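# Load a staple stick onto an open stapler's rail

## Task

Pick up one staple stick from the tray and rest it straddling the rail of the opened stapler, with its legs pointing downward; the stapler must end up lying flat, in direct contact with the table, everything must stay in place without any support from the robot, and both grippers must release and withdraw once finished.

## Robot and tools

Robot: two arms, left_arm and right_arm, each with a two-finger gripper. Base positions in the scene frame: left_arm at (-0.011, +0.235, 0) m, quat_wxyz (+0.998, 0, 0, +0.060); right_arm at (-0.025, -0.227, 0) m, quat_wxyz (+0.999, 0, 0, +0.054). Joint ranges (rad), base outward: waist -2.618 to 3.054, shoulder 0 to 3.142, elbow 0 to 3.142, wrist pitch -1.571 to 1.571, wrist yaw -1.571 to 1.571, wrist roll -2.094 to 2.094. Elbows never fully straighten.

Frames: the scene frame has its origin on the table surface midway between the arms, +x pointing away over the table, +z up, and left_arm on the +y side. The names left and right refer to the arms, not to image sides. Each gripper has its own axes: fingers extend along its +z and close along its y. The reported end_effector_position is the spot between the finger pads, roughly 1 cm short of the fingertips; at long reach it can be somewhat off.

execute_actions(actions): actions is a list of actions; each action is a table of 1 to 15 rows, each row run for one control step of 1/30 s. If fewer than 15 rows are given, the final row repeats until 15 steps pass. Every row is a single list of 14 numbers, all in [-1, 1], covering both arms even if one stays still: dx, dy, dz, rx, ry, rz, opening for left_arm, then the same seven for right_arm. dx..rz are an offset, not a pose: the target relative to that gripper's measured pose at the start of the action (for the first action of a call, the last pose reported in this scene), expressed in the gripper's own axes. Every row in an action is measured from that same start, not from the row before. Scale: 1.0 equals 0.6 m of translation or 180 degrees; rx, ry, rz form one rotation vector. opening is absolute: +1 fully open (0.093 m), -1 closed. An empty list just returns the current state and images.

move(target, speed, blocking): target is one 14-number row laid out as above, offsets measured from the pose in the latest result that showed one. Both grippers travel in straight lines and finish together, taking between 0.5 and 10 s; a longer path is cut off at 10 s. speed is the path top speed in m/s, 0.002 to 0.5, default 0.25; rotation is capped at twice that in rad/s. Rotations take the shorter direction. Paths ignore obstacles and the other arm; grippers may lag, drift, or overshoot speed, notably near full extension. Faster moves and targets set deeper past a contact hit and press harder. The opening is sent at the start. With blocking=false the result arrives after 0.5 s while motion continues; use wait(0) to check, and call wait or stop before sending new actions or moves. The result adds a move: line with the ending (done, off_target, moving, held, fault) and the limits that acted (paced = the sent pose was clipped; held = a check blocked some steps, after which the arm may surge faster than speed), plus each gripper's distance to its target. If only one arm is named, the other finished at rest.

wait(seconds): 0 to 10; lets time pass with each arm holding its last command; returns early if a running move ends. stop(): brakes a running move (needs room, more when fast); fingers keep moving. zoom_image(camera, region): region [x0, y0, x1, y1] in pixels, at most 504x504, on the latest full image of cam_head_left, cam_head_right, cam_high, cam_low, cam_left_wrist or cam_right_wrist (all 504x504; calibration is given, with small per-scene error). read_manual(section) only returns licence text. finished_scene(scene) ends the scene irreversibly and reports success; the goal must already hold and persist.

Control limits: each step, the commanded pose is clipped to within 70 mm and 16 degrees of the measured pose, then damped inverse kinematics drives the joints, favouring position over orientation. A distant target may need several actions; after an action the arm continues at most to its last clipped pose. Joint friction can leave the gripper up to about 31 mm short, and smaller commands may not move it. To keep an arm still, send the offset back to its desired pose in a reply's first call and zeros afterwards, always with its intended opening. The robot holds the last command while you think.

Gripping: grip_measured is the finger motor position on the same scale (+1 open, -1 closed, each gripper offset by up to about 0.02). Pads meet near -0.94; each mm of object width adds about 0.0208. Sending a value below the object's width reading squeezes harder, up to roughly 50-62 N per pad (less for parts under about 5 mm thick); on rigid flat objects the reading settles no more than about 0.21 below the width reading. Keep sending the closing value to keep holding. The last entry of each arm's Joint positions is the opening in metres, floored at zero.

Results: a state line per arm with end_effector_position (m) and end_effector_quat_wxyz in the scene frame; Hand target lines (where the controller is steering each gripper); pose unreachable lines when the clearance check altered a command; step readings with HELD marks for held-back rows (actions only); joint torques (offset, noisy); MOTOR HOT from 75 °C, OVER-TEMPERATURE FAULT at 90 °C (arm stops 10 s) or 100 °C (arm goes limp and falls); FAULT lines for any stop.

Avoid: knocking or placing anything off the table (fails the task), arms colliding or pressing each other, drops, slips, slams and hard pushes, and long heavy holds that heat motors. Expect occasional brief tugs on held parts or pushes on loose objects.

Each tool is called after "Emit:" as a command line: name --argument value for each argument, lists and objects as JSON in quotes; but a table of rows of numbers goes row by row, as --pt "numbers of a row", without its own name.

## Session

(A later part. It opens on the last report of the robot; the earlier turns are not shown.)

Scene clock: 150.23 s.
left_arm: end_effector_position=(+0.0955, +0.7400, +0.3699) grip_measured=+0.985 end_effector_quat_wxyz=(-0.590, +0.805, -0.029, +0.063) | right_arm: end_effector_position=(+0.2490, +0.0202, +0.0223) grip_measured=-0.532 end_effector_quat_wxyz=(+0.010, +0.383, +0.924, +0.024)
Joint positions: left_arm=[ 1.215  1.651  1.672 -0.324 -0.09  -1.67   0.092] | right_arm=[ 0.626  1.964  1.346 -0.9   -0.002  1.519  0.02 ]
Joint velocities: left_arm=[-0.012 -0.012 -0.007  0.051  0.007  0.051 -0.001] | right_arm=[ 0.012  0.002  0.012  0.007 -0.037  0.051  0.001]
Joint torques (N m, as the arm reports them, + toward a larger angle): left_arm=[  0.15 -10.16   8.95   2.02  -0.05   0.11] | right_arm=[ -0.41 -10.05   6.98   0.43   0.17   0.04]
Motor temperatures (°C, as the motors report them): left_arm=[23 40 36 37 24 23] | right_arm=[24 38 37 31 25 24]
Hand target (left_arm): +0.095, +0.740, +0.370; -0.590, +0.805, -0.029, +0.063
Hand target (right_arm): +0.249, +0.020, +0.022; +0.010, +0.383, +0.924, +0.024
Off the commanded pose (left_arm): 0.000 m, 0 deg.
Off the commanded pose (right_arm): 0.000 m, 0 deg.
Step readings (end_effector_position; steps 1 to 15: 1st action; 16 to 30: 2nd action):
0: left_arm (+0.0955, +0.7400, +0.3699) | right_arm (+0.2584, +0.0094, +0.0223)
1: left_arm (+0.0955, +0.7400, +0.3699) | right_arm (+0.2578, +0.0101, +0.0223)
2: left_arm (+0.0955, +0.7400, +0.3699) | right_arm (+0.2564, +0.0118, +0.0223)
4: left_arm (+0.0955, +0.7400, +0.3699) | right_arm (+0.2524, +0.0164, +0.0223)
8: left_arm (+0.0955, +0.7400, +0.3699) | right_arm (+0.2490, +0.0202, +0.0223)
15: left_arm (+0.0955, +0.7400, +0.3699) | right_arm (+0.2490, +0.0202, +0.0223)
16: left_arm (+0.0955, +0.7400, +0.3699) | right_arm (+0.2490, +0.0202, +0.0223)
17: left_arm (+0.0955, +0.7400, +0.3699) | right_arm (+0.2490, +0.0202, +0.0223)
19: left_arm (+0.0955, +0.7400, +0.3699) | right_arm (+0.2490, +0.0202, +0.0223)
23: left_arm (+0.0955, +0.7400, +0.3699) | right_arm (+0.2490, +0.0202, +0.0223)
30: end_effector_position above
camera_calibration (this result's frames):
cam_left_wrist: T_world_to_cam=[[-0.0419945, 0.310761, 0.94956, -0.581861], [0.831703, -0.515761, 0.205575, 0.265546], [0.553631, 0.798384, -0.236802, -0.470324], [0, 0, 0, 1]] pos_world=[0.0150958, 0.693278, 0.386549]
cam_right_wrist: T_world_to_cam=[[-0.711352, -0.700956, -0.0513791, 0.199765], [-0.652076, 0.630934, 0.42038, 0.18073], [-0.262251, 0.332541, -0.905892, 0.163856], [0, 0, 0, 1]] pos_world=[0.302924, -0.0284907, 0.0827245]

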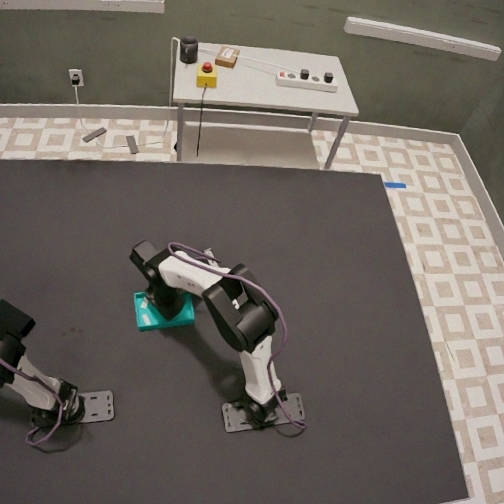

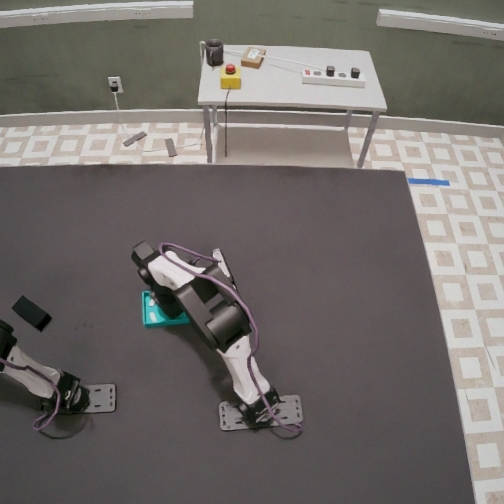

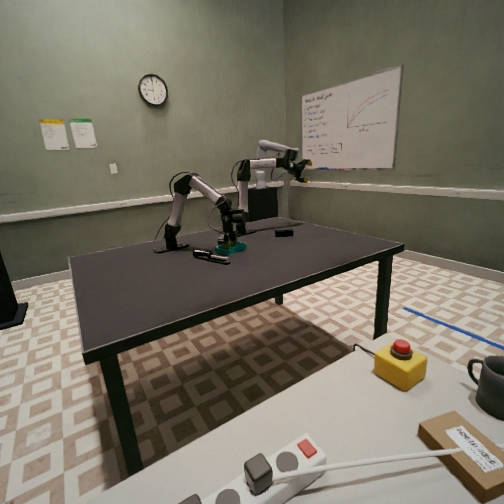

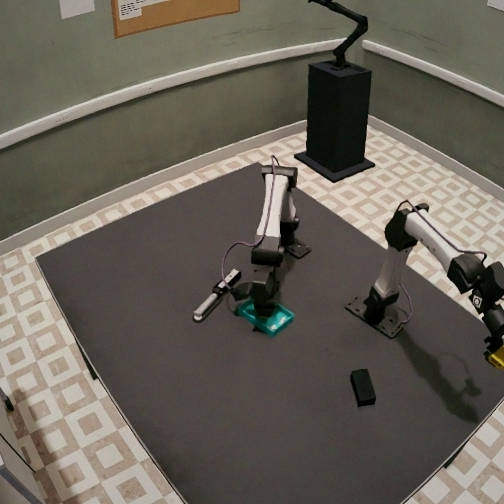

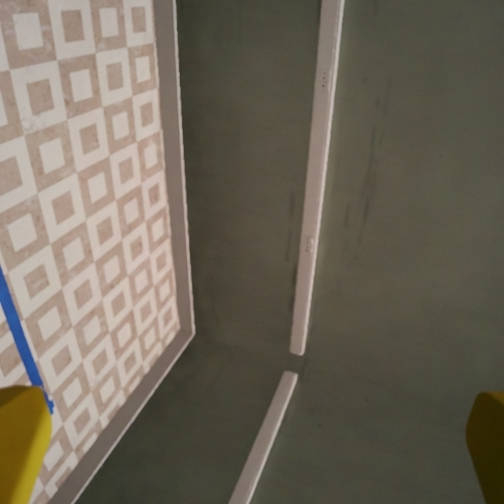

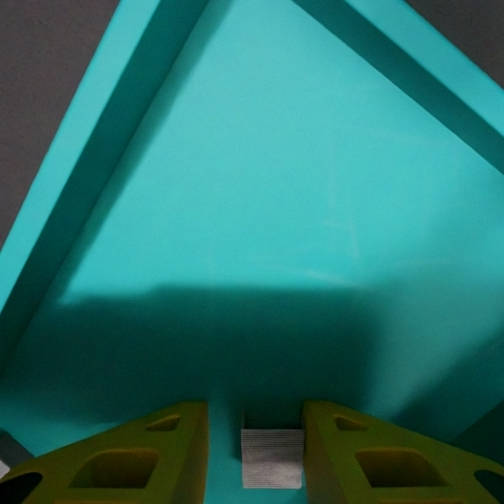

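Emit:
execute_actions --actions '[[[0,0,0,0,0,0,1,0,0,0,0,0,0,-0.78]],[[0,0,0,0,0,0,1,0,0,0,0,0,0,-0.78]],[[0,0,0,0,0,0,1,0,0,-0.1,0,0,0,-0.78]],[[0,0,0,0,0,0,1,0,0,-0.06,0,0,0,-0.78]]]'

Scene clock: 157.23 s.
left_arm: end_effector_position=(+0.0955, +0.7400, +0.3699) grip_measured=+0.985 end_effector_quat_wxyz=(-0.590, +0.805, -0.029, +0.063) | right_arm: end_effector_position=(+0.2485, +0.0198, +0.1185) grip_measured=-0.770 end_effector_quat_wxyz=(+0.018, +0.382, +0.923, +0.041)
Joint positions: left_arm=[ 1.215  1.651  1.672 -0.324 -0.09  -1.67   0.092] | right_arm=[ 0.626  1.854  1.587 -1.213 -0.002  1.519  0.008]
Joint velocities: left_arm=[-0.012  0.027 -0.012  0.022 -0.022 -0.007  0.001] | right_arm=[ 0.007  0.002 -0.017 -0.11   0.022  0.051 -0.001]
Joint torques (N m, as the arm reports them, + toward a larger angle): left_arm=[  0.1  -10.07   9.02   2.    -0.04   0.11] | right_arm=[-0.42 -9.53  8.79  0.41  0.15  0.02]
Motor temperatures (°C, as the motors report them): left_arm=[23 40 36 37 24 23] | right_arm=[24 39 37 31 25 24]
Hand target (left_arm): +0.095, +0.740, +0.370; -0.590, +0.805, -0.029, +0.063
Hand target (right_arm): +0.248, +0.019, +0.121; +0.017, +0.382, +0.923, +0.038
Off the commanded pose (left_arm): 0.000 m, 0 deg.
Off the commanded pose (right_arm): 0.003 m, 0 deg.
Step readings (end_effector_position; steps 1 to 15: 1st action; 16 to 30: 2nd action; 31 to 45: 3rd action; 46 to 60: 4th action):
0: left_arm (+0.0955, +0.7400, +0.3699) | right_arm (+0.2490, +0.0202, +0.0223)
1: left_arm (+0.0955, +0.7400, +0.3699) | right_arm (+0.2490, +0.0202, +0.0223)
2: left_arm (+0.0955, +0.7400, +0.3699) | right_arm (+0.2490, +0.0202, +0.0223)
4: left_arm (+0.0955, +0.7400, +0.3699) | right_arm (+0.2490, +0.0202, +0.0223)
8: left_arm (+0.0955, +0.7400, +0.3699) | right_arm (+0.2490, +0.0202, +0.0223)
15: left_arm (+0.0955, +0.7400, +0.3699) | right_arm (+0.2490, +0.0202, +0.0223)
16: left_arm (+0.0955, +0.7400, +0.3699) | right_arm (+0.2490, +0.0202, +0.0223)
17: left_arm (+0.0955, +0.7400, +0.3699) | right_arm (+0.2490, +0.0202, +0.0223)
19: left_arm (+0.0955, +0.7400, +0.3699) | right_arm (+0.2490, +0.0202, +0.0223)
23: left_arm (+0.0955, +0.7400, +0.3699) | right_arm (+0.2490, +0.0202, +0.0223)
30: left_arm (+0.0955, +0.7400, +0.3699) | right_arm (+0.2490, +0.0202, +0.0223)
31: left_arm (+0.0955, +0.7400, +0.3699) | right_arm (+0.2481, +0.0195, +0.0265)
32: left_arm (+0.0955, +0.7400, +0.3699) | right_arm (+0.2468, +0.0183, +0.0335)
34: left_arm (+0.0955, +0.7400, +0.3699) | right_arm (+0.2497, +0.0209, +0.0546)
38: left_arm (+0.0955, +0.7400, +0.3699) | right_arm (+0.2563, +0.0268, +0.0846)
45: left_arm (+0.0955, +0.7400, +0.3699) | right_arm (+0.2498, +0.0210, +0.0854)
46: left_arm (+0.0955, +0.7400, +0.3699) | right_arm (+0.2488, +0.0201, +0.0884)
47: left_arm (+0.0955, +0.7400, +0.3699) | right_arm (+0.2482, +0.0195, +0.0927)
49: left_arm (+0.0955, +0.7400, +0.3699) | right_arm (+0.2508, +0.0219, +0.1057)
53: left_arm (+0.0955, +0.7400, +0.3699) | right_arm (+0.2527, +0.0236, +0.1189)
60: end_effector_position above
camera_calibration (this result's frames):
cam_left_wrist: T_world_to_cam=[[-0.0419945, 0.310761, 0.94956, -0.581861], [0.831703, -0.515761, 0.205575, 0.265546], [0.553631, 0.798384, -0.236802, -0.470324], [0, 0, 0, 1]] pos_world=[0.0150958, 0.693278, 0.386549]
cam_right_wrist: T_world_to_cam=[[-0.709431, -0.699227, -0.0882522, 0.207929], [-0.663603, 0.620558, 0.417779, 0.143618], [-0.237357, 0.35495, -0.904252, 0.244215], [0, 0, 0, 1]] pos_world=[0.300783, -0.0304179, 0.179182]

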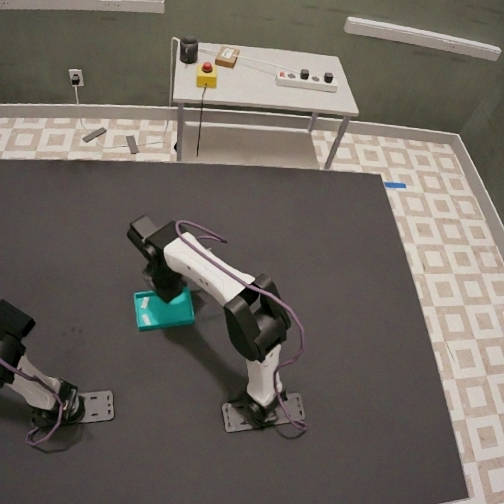

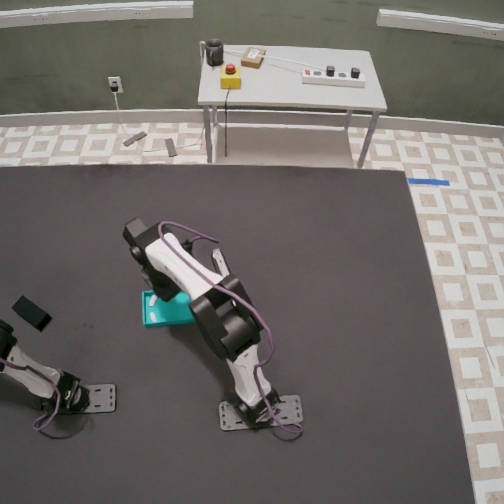

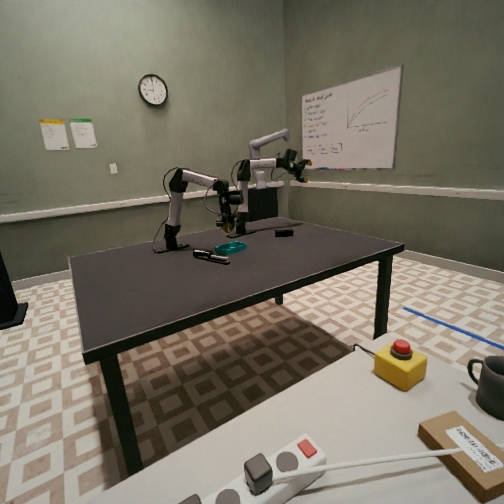

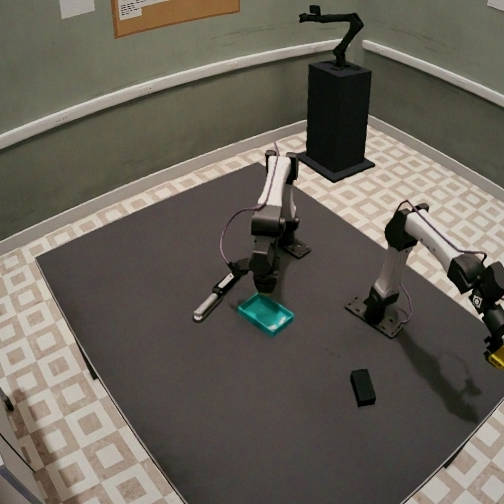

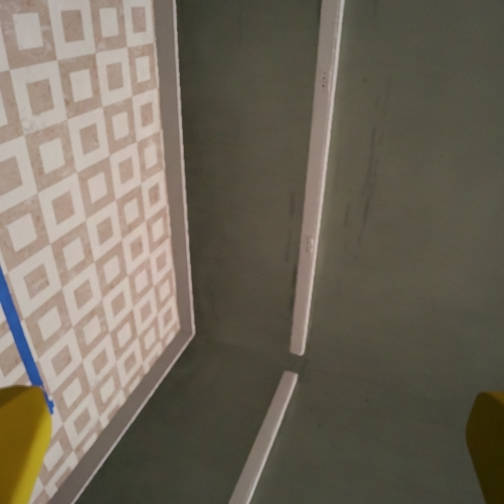

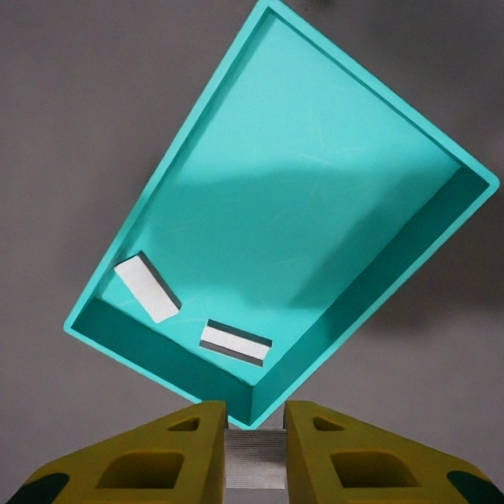

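Emit:
move --target '[0,0,0,0,0,0,1,-0.332,0.002,0.013,0.0246,0.0175,-0.38,-0.78]' --speed 0.2

Scene clock: 172.73 s.
left_arm: end_effector_position=(+0.0955, +0.7400, +0.3699) grip_measured=+0.985 end_effector_quat_wxyz=(-0.590, +0.805, -0.029, +0.063) | right_arm: end_effector_position=(+0.3869, -0.1181, +0.1142) grip_measured=-0.770 end_effector_quat_wxyz=(+0.007, -0.200, +0.980, +0.003)
Joint positions: left_arm=[ 1.215  1.651  1.672 -0.324 -0.09  -1.67   0.092] | right_arm=[ 0.148  2.18   2.046 -1.422 -0.005 -0.147  0.008]
Joint velocities: left_arm=[-0.017  0.007 -0.007 -0.022  0.022  0.051 -0.001] | right_arm=[ 0.017 -0.002 -0.007 -0.007  0.007  0.007  0.   ]
Joint torques (N m, as the arm reports them, + toward a larger angle): left_arm=[  0.08 -10.17   9.13   1.99  -0.03   0.1 ] | right_arm=[ -0.63 -10.78   9.16   0.31   0.22  -0.04]
Motor temperatures (°C, as the motors report them): left_arm=[23 40 37 38 24 23] | right_arm=[24 40 39 31 25 24]
Hand target (left_arm): +0.095, +0.740, +0.370; -0.590, +0.805, -0.029, +0.063
Hand target (right_arm): +0.389, -0.122, +0.111; +0.000, -0.203, +0.979, -0.003
Off the commanded pose (left_arm): 0.000 m, 0 deg.
Off the commanded pose (right_arm): 0.005 m, 1 deg.
move: done
camera_calibration (this result's frames):
cam_left_wrist: T_world_to_cam=[[-0.0419945, 0.310761, 0.94956, -0.581861], [0.831703, -0.515761, 0.205575, 0.265546], [0.553631, 0.798384, -0.236802, -0.470324], [0, 0, 0, 1]] pos_world=[0.0150958, 0.693278, 0.386549]
cam_right_wrist: T_world_to_cam=[[0.385278, -0.922799, -0.00135218, -0.250592], [-0.842751, -0.352453, 0.406876, 0.278474], [-0.375942, -0.155621, -0.913482, 0.3165], [0, 0, 0, 1]] pos_world=[0.450217, -0.0838427, 0.175474]

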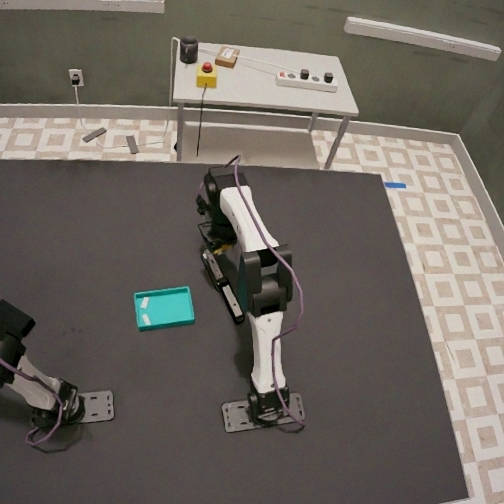

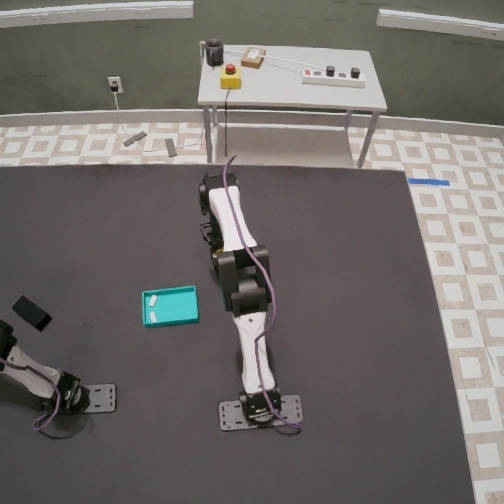

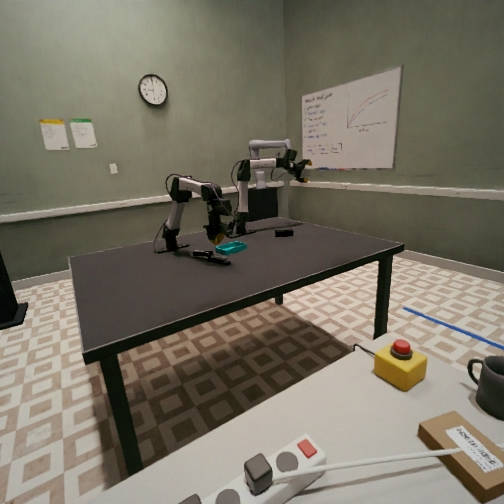

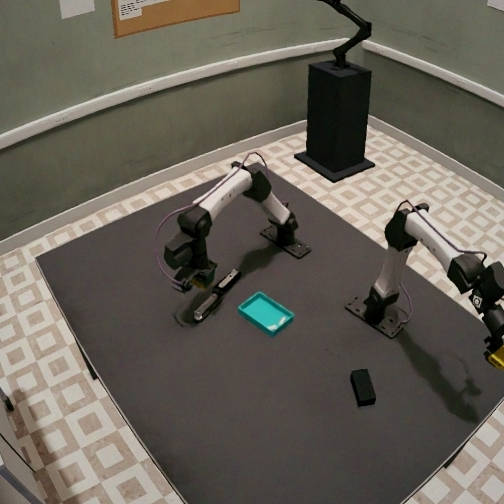

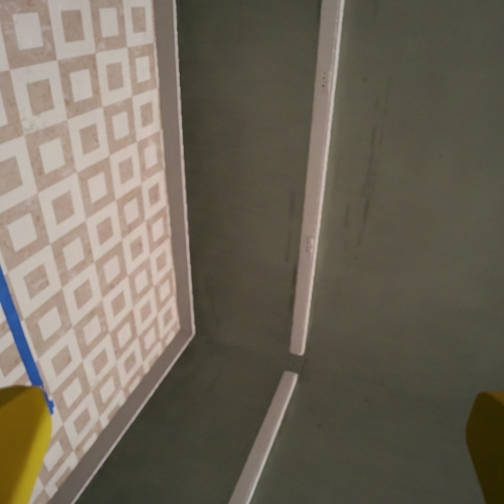

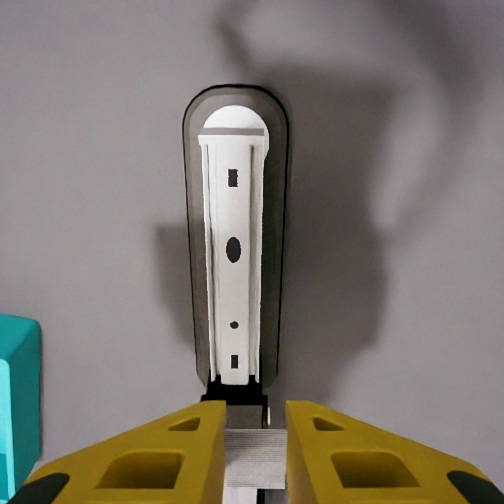

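Emit:
move --target '[0,0,0,0,0,0,1,-0.022,0.015,0.065,0,0,0,-0.78]' --speed 0.1

Scene clock: 184.57 s.
left_arm: end_effector_position=(+0.0955, +0.7400, +0.3699) grip_measured=+0.985 end_effector_quat_wxyz=(-0.590, +0.805, -0.029, +0.063) | right_arm: end_effector_position=(+0.3983, -0.1063, +0.0855) grip_measured=-0.770 end_effector_quat_wxyz=(+0.016, -0.201, +0.979, +0.004)
Joint positions: left_arm=[ 1.215  1.651  1.672 -0.324 -0.09  -1.67   0.092] | right_arm=[ 0.168  2.22   1.995 -1.314 -0.005 -0.131  0.008]
Joint velocities: left_arm=[-0.002 -0.017 -0.002 -0.051 -0.022 -0.051 -0.002] | right_arm=[-0.012 -0.017  0.007  0.037 -0.022 -0.139  0.   ]
Joint torques (N m, as the arm reports them, + toward a larger angle): left_arm=[  0.13 -10.14   9.03   2.01  -0.04   0.09] | right_arm=[  0.14 -12.     6.01   0.56   0.14   0.08]
Motor temperatures (°C, as the motors report them): left_arm=[23 41 37 38 24 23] | right_arm=[24 42 40 31 25 24]
Hand target (left_arm): +0.095, +0.740, +0.370; -0.590, +0.805, -0.029, +0.063
Hand target (right_arm): +0.396, -0.104, +0.076; +0.007, -0.200, +0.980, +0.003
Off the commanded pose (left_arm): 0.000 m, 0 deg.
Off the commanded pose (right_arm): 0.010 m, 1 deg.
move: done
camera_calibration (this result's frames):
cam_left_wrist: T_world_to_cam=[[-0.0419945, 0.310761, 0.94956, -0.581861], [0.831703, -0.515761, 0.205575, 0.265546], [0.553631, 0.798384, -0.236802, -0.470324], [0, 0, 0, 1]] pos_world=[0.0150958, 0.693278, 0.386549]
cam_right_wrist: T_world_to_cam=[[0.388103, -0.921616, 0.000555912, -0.245275], [-0.848349, -0.357014, 0.390955, 0.307023], [-0.360112, -0.152202, -0.92041, 0.291031], [0, 0, 0, 1]] pos_world=[0.460458, -0.0721424, 0.147972]

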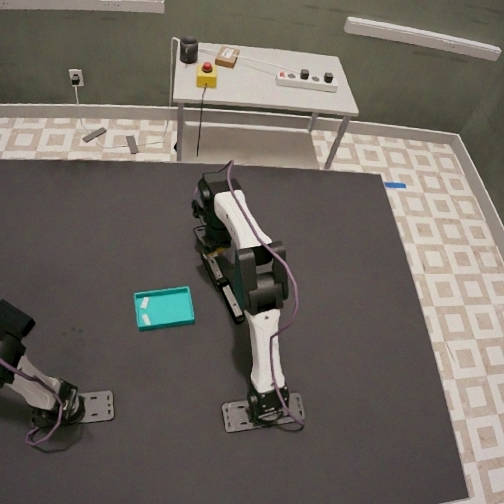

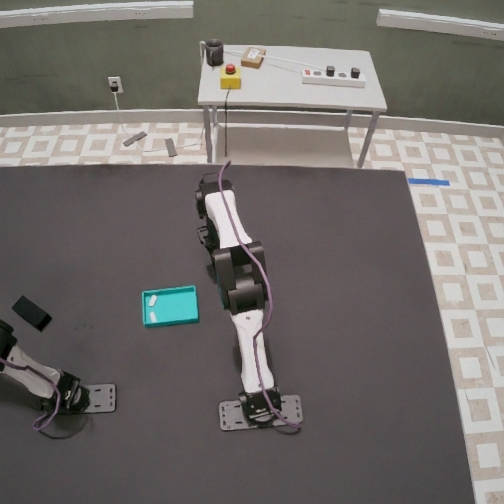

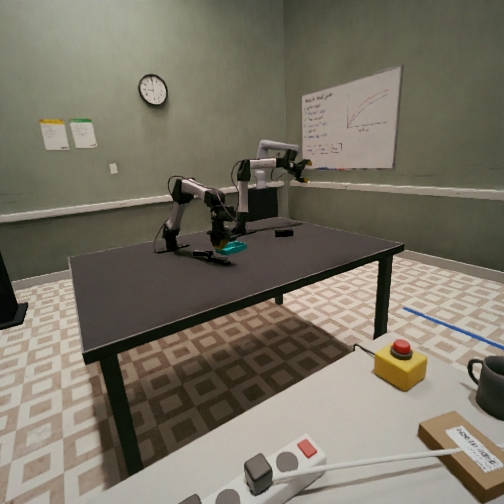

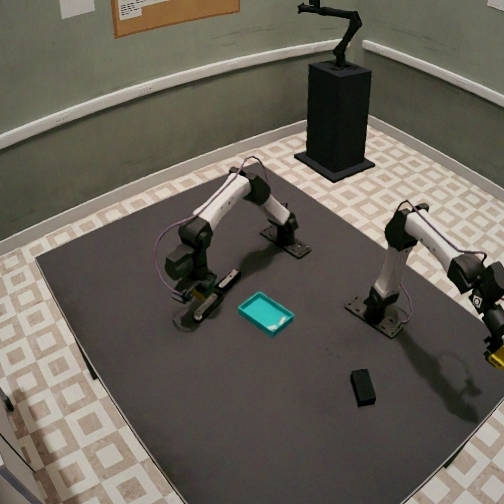

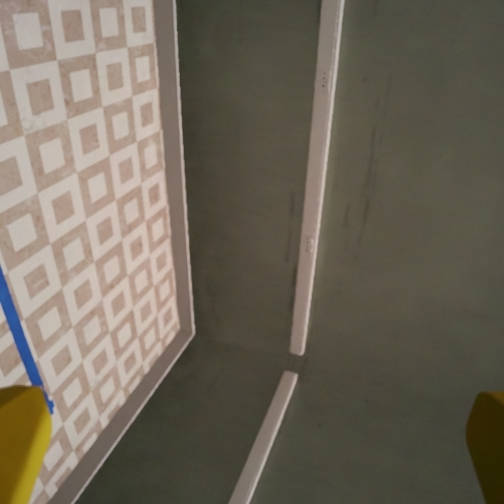

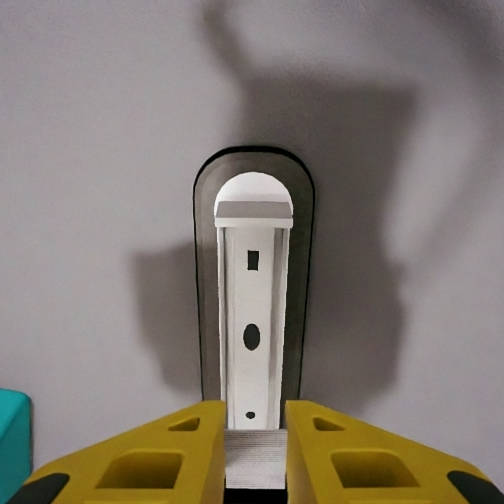

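Emit:
move --target '[0,0,0,0,0,0,1,0.005,0.004,0.05,-0.005,0,0,-0.78]' --speed 0.06

Emit:
zoom_image --camera "cam_right_wrist" --region '[160, 200, 360, 504]'

Scene clock: 195.83 s.
left_arm: end_effector_position=(+0.0955, +0.7400, +0.3699) grip_measured=+0.985 end_effector_quat_wxyz=(-0.590, +0.805, -0.029, +0.063) | right_arm: end_effector_position=(+0.3985, -0.1057, +0.0605) grip_measured=-0.770 end_effector_quat_wxyz=(+0.018, -0.201, +0.979, +0.005)
Joint positions: left_arm=[ 1.215  1.651  1.672 -0.324 -0.09  -1.67   0.092] | right_arm=[ 0.168  2.22   1.896 -1.21  -0.008 -0.13   0.008]
Joint velocities: left_arm=[-0.022 -0.017 -0.007 -0.081  0.022  0.051 -0.   ] | right_arm=[ 0.002 -0.002 -0.007 -0.037 -0.007  0.007 -0.002]
Joint torques (N m, as the arm reports them, + toward a larger angle): left_arm=[  0.19 -10.02   8.9    2.01  -0.03   0.11] | right_arm=[ -0.25 -12.96   5.74   0.55   0.     0.04]
Motor temperatures (°C, as the motors report them): left_arm=[23 41 37 39 24 23] | right_arm=[24 44 40 30 25 24]
Hand target (left_arm): +0.095, +0.740, +0.370; -0.590, +0.805, -0.029, +0.063
Hand target (right_arm): +0.396, -0.105, +0.056; +0.014, -0.202, +0.979, +0.011
Off the commanded pose (left_arm): 0.000 m, 0 deg.
Off the commanded pose (right_arm): 0.006 m, 1 deg.
move: done
camera_calibration (this result's frames):
cam_left_wrist: T_world_to_cam=[[-0.0419945, 0.310761, 0.94956, -0.581861], [0.831703, -0.515761, 0.205575, 0.265546], [0.553631, 0.798384, -0.236802, -0.470324], [0, 0, 0, 1]] pos_world=[0.0150958, 0.693278, 0.386549]
cam_right_wrist: T_world_to_cam=[[0.387852, -0.92172, -0.00187455, -0.244558], [-0.849977, -0.358449, 0.386074, 0.317982], [-0.356524, -0.148147, -0.922466, 0.267264], [0, 0, 0, 1]] pos_world=[0.460416, -0.0718392, 0.123318]

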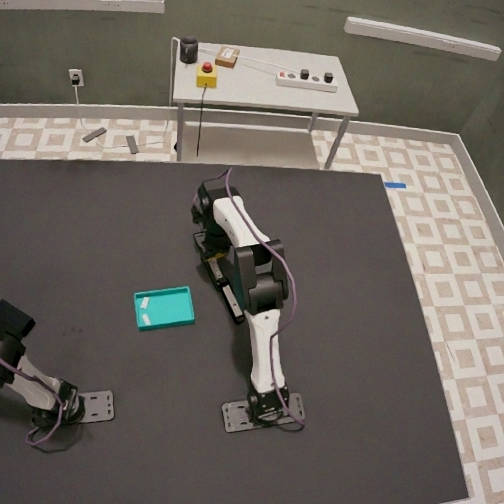

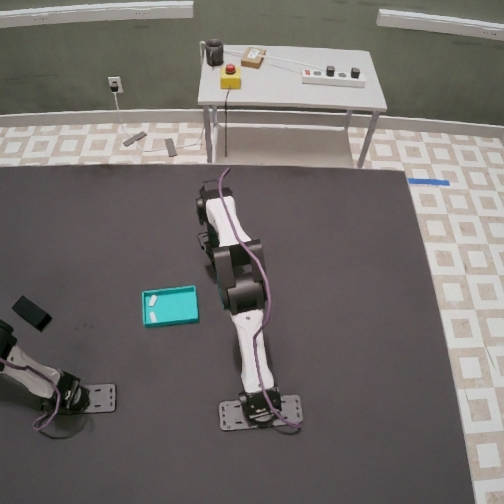

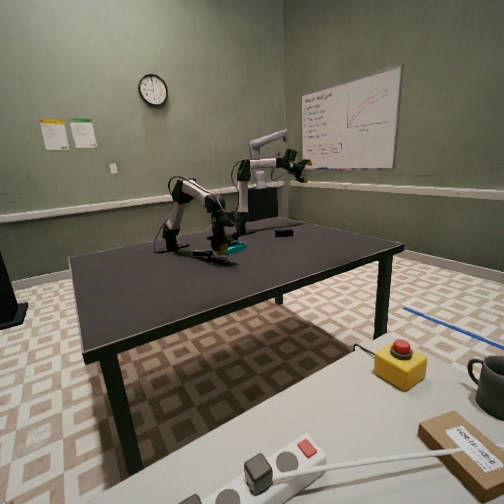

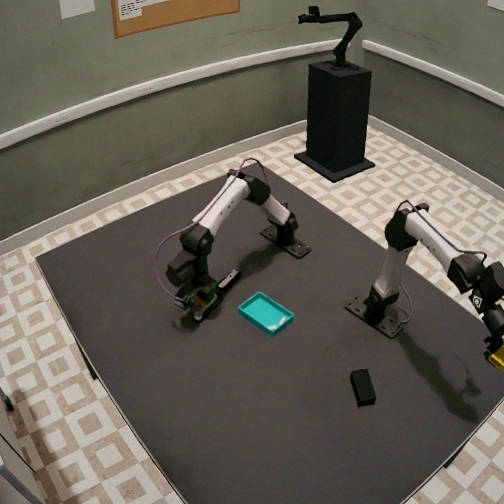

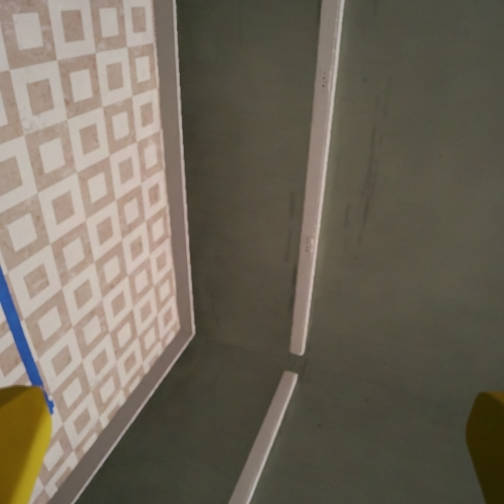

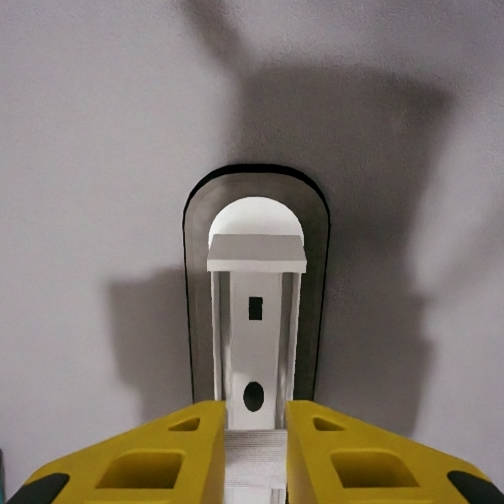

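Region (160, 200, 360, 504) of cam_right_wrist's 504x504 image, scaled by 1.658, with more detail than that image has; it fills the left 332 columns of this view, and the rest is white.

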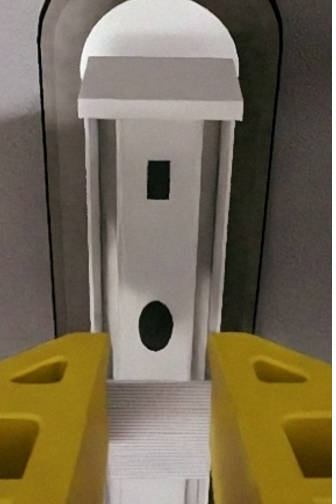

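Emit:
move --target '[0,0,0,0,0,0,1,0.004,0.002,0.042,-0.008,0,0,-0.78]' --speed 0.04

Emit:
zoom_image --camera "cam_right_wrist" --region '[160, 200, 360, 504]'

Scene clock: 208.73 s.
left_arm: end_effector_position=(+0.0955, +0.7400, +0.3699) grip_measured=+0.985 end_effector_quat_wxyz=(-0.590, +0.805, -0.029, +0.063) | right_arm: end_effector_position=(+0.3990, -0.1048, +0.0464) grip_measured=-0.770 end_effector_quat_wxyz=(+0.023, -0.201, +0.979, +0.010)
Joint positions: left_arm=[ 1.215  1.651  1.672 -0.324 -0.09  -1.67   0.092] | right_arm=[ 0.167  2.22   1.839 -1.144 -0.016 -0.13   0.008]
Joint velocities: left_arm=[ 0.002 -0.017  0.007 -0.037  0.022 -0.007 -0.001] | right_arm=[ 0.002 -0.002 -0.002 -0.022 -0.007 -0.051  0.001]
Joint torques (N m, as the arm reports them, + toward a larger angle): left_arm=[ 0.19 -9.99  9.01  2.02 -0.05  0.1 ] | right_arm=[ -0.85 -12.     5.2    0.68  -0.03  -0.03]
Motor temperatures (°C, as the motors report them): left_arm=[23 41 37 39 24 23] | right_arm=[24 47 39 30 25 24]
Hand target (left_arm): +0.095, +0.740, +0.370; -0.590, +0.805, -0.029, +0.063
Hand target (right_arm): +0.397, -0.105, +0.035; +0.016, -0.201, +0.979, +0.018
Off the commanded pose (left_arm): 0.000 m, 0 deg.
Off the commanded pose (right_arm): 0.011 m, 1 deg.
move: off_target (right_arm)
camera_calibration (this result's frames):
cam_left_wrist: T_world_to_cam=[[-0.0419945, 0.310761, 0.94956, -0.581861], [0.831703, -0.515761, 0.205575, 0.265546], [0.553631, 0.798384, -0.236802, -0.470324], [0, 0, 0, 1]] pos_world=[0.0150958, 0.693278, 0.386549]
cam_right_wrist: T_world_to_cam=[[0.38713, -0.921988, -0.0082661, -0.243341], [-0.852985, -0.361531, 0.376446, 0.325475], [-0.350067, -0.138682, -0.926402, 0.253225], [0, 0, 0, 1]] pos_world=[0.460475, -0.0715707, 0.110053]

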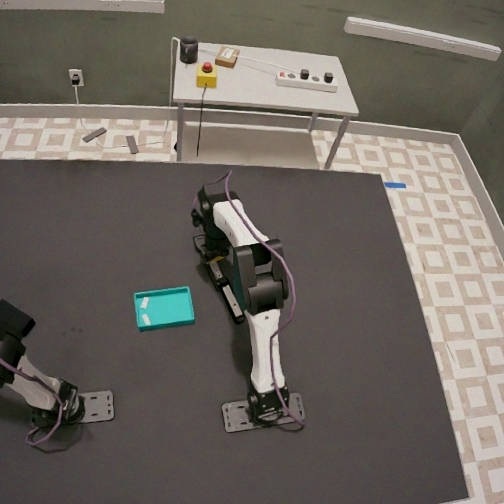

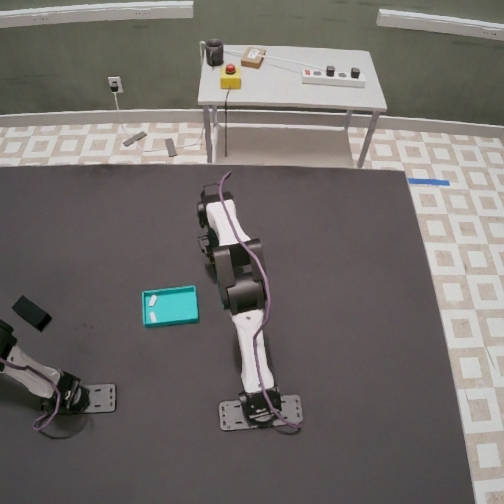

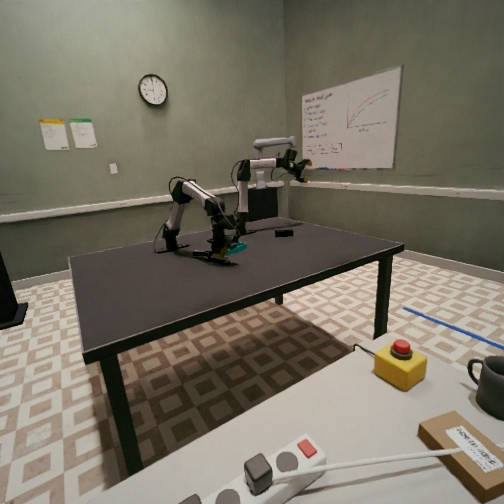

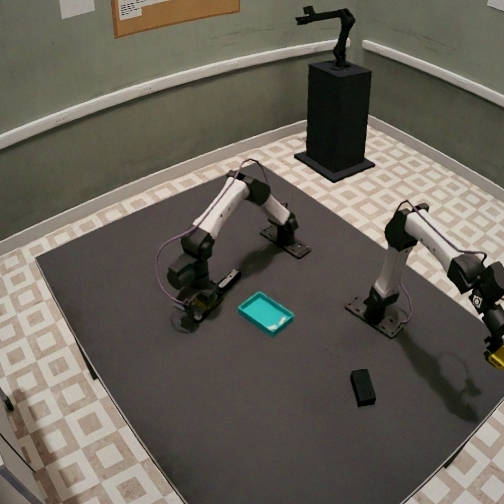

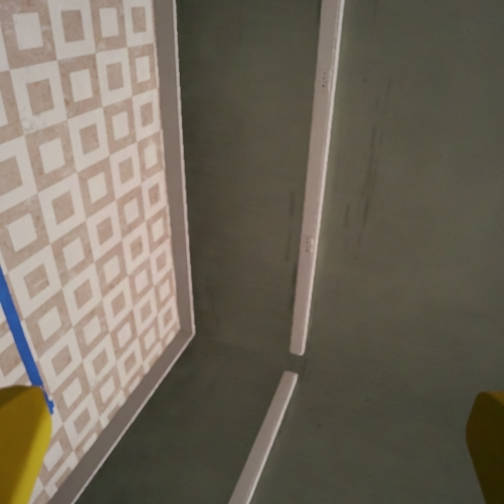

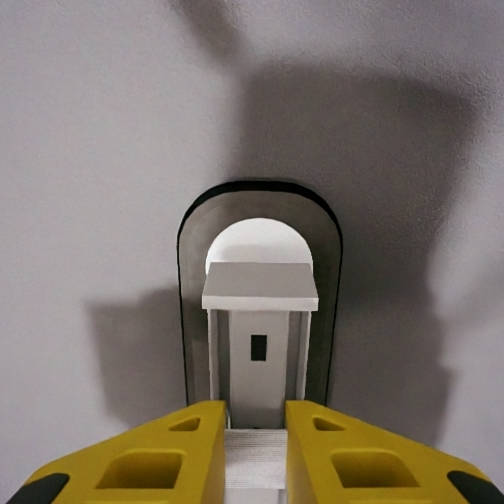

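Region (160, 200, 360, 504) of cam_right_wrist's 504x504 image, scaled by 1.658, with more detail than that image has; it fills the left 332 columns of this view, and the rest is white.

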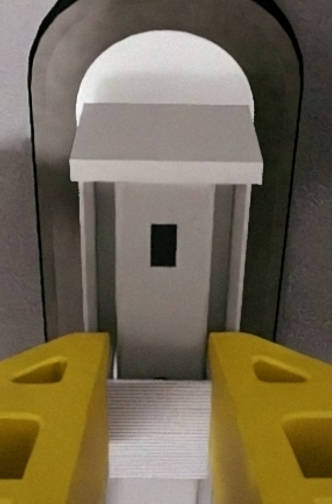

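Emit:
execute_actions --actions '[[[0,0,0,0,0,0,1,0,0,0,0,0,0,-0.6]],[[0,0,0,0,0,0,1,0,0,0,0,0,0,-0.45]],[[0,0,0,0,0,0,1,-0.02,0,-0.1,0,0,0,-0.45]]]'

Emit:
zoom_image --camera "cam_right_wrist" --region '[150, 100, 370, 440]'

Scene clock: 217.47 s.
left_arm: end_effector_position=(+0.0955, +0.7400, +0.3699) grip_measured=+0.985 end_effector_quat_wxyz=(-0.590, +0.805, -0.029, +0.063) | right_arm: end_effector_position=(+0.4109, -0.0997, +0.1147) grip_measured=-0.452 end_effector_quat_wxyz=(+0.042, -0.202, +0.978, +0.014)
Joint positions: left_arm=[ 1.215  1.651  1.672 -0.324 -0.09  -1.67   0.092] | right_arm=[ 0.168  2.235  2.133 -1.382 -0.023 -0.13   0.024]
Joint velocities: left_arm=[-0.002 -0.017 -0.012  0.037  0.037  0.037  0.   ] | right_arm=[-0.007  0.037  0.017 -0.212  0.066 -0.007 -0.   ]
Joint torques (N m, as the arm reports them, + toward a larger angle): left_arm=[  0.09 -10.09   8.96   2.03  -0.02   0.09] | right_arm=[ -0.33 -11.61   8.61   0.52   0.13   0.06]
Motor temperatures (°C, as the motors report them): left_arm=[23 41 38 39 24 23] | right_arm=[24 48 38 30 25 24]
Hand target (left_arm): +0.095, +0.740, +0.370; -0.590, +0.805, -0.029, +0.063
Hand target (right_arm): +0.407, -0.101, +0.108; +0.023, -0.201, +0.979, +0.013
Off the commanded pose (left_arm): 0.000 m, 0 deg.
Off the commanded pose (right_arm): 0.008 m, 2 deg.
Step readings (end_effector_position; steps 1 to 15: 1st action; 16 to 30: 2nd action; 31 to 45: 3rd action):
0: left_arm (+0.0955, +0.7400, +0.3699) | right_arm (+0.3990, -0.1048, +0.0464)
1: left_arm (+0.0955, +0.7400, +0.3699) | right_arm (+0.3989, -0.1048, +0.0464)
2: left_arm (+0.0955, +0.7400, +0.3699) | right_arm (+0.3986, -0.1041, +0.0468)
4: left_arm (+0.0955, +0.7400, +0.3699) | right_arm (+0.3985, -0.1037, +0.0469)
8: left_arm (+0.0955, +0.7400, +0.3699) | right_arm (+0.3985, -0.1037, +0.0469)
15: left_arm (+0.0955, +0.7400, +0.3699) | right_arm (+0.3985, -0.1037, +0.0469)
16: left_arm (+0.0955, +0.7400, +0.3699) | right_arm (+0.3983, -0.1033, +0.0469)
17: left_arm (+0.0955, +0.7400, +0.3699) | right_arm (+0.3983, -0.1033, +0.0469)
19: left_arm (+0.0955, +0.7400, +0.3699) | right_arm (+0.3983, -0.1032, +0.0469)
23: left_arm (+0.0955, +0.7400, +0.3699) | right_arm (+0.3983, -0.1032, +0.0469)
30: left_arm (+0.0955, +0.7400, +0.3699) | right_arm (+0.3983, -0.1032, +0.0469)
31: left_arm (+0.0955, +0.7400, +0.3699) | right_arm (+0.3983, -0.1032, +0.0527)
32: left_arm (+0.0955, +0.7400, +0.3699) | right_arm (+0.4002, -0.1027, +0.0607)
34: left_arm (+0.0955, +0.7400, +0.3699) | right_arm (+0.4112, -0.0996, +0.0839)
38: left_arm (+0.0955, +0.7400, +0.3699) | right_arm (+0.4235, -0.0961, +0.1157)
45: end_effector_position above
camera_calibration (this result's frames):
cam_left_wrist: T_world_to_cam=[[-0.0419945, 0.310761, 0.94956, -0.581861], [0.831703, -0.515761, 0.205575, 0.265546], [0.553631, 0.798384, -0.236802, -0.470324], [0, 0, 0, 1]] pos_world=[0.0150958, 0.693278, 0.386549]
cam_right_wrist: T_world_to_cam=[[0.388941, -0.921207, -0.0101609, -0.243147], [-0.865395, -0.369115, 0.338888, 0.320446], [-0.315936, -0.123014, -0.940772, 0.310486], [0, 0, 0, 1]] pos_world=[0.469976, -0.0675128, 0.181031]

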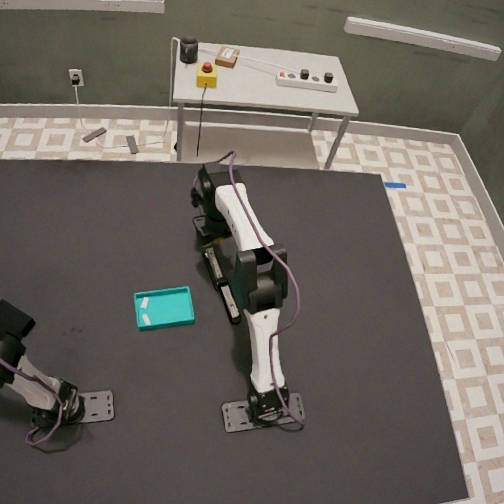

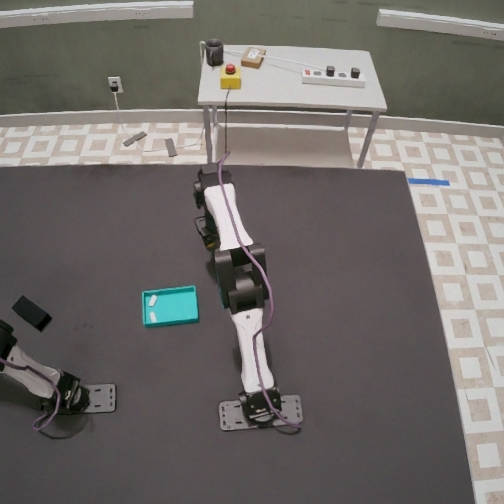

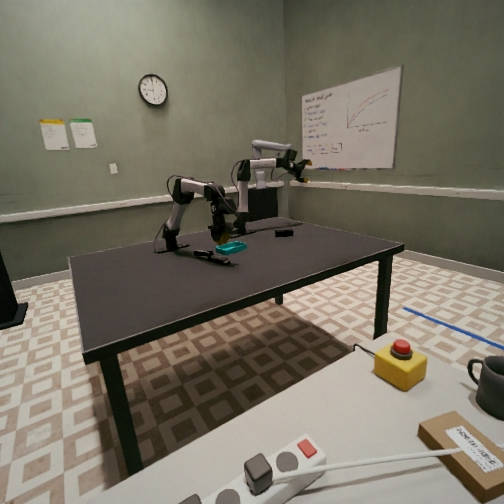

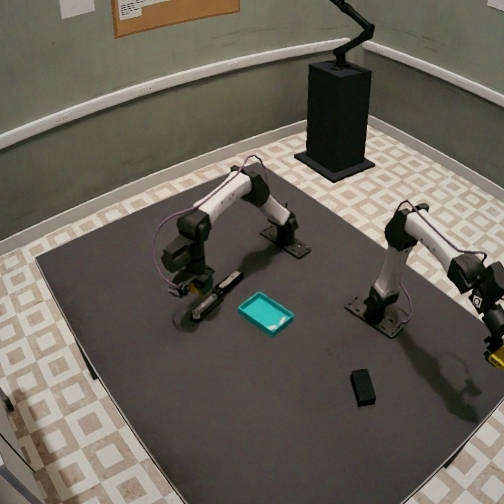

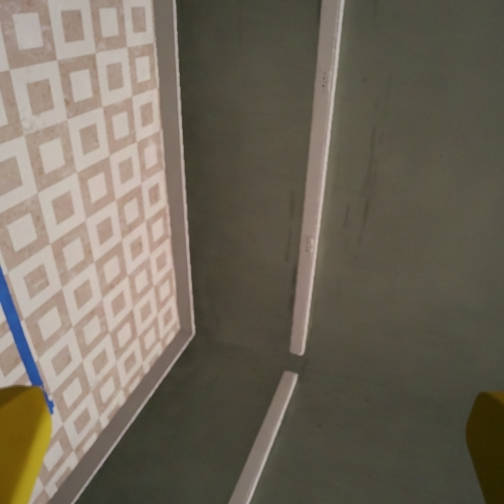

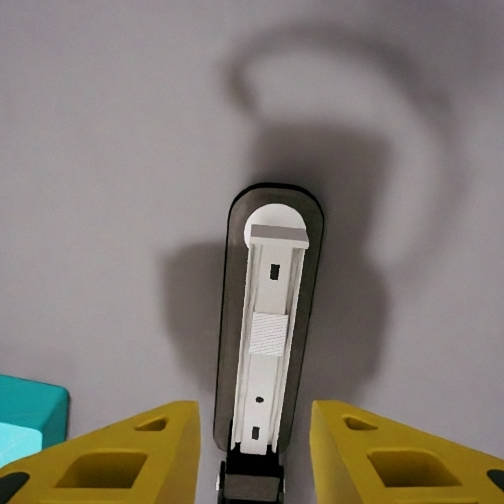

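Region (150, 100, 370, 440) of cam_right_wrist's 504x504 image, scaled by 1.482, with more detail than that image has; it fills the left 326 columns of this view, and the rest is white.

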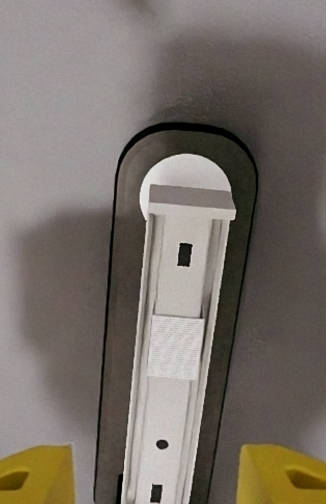

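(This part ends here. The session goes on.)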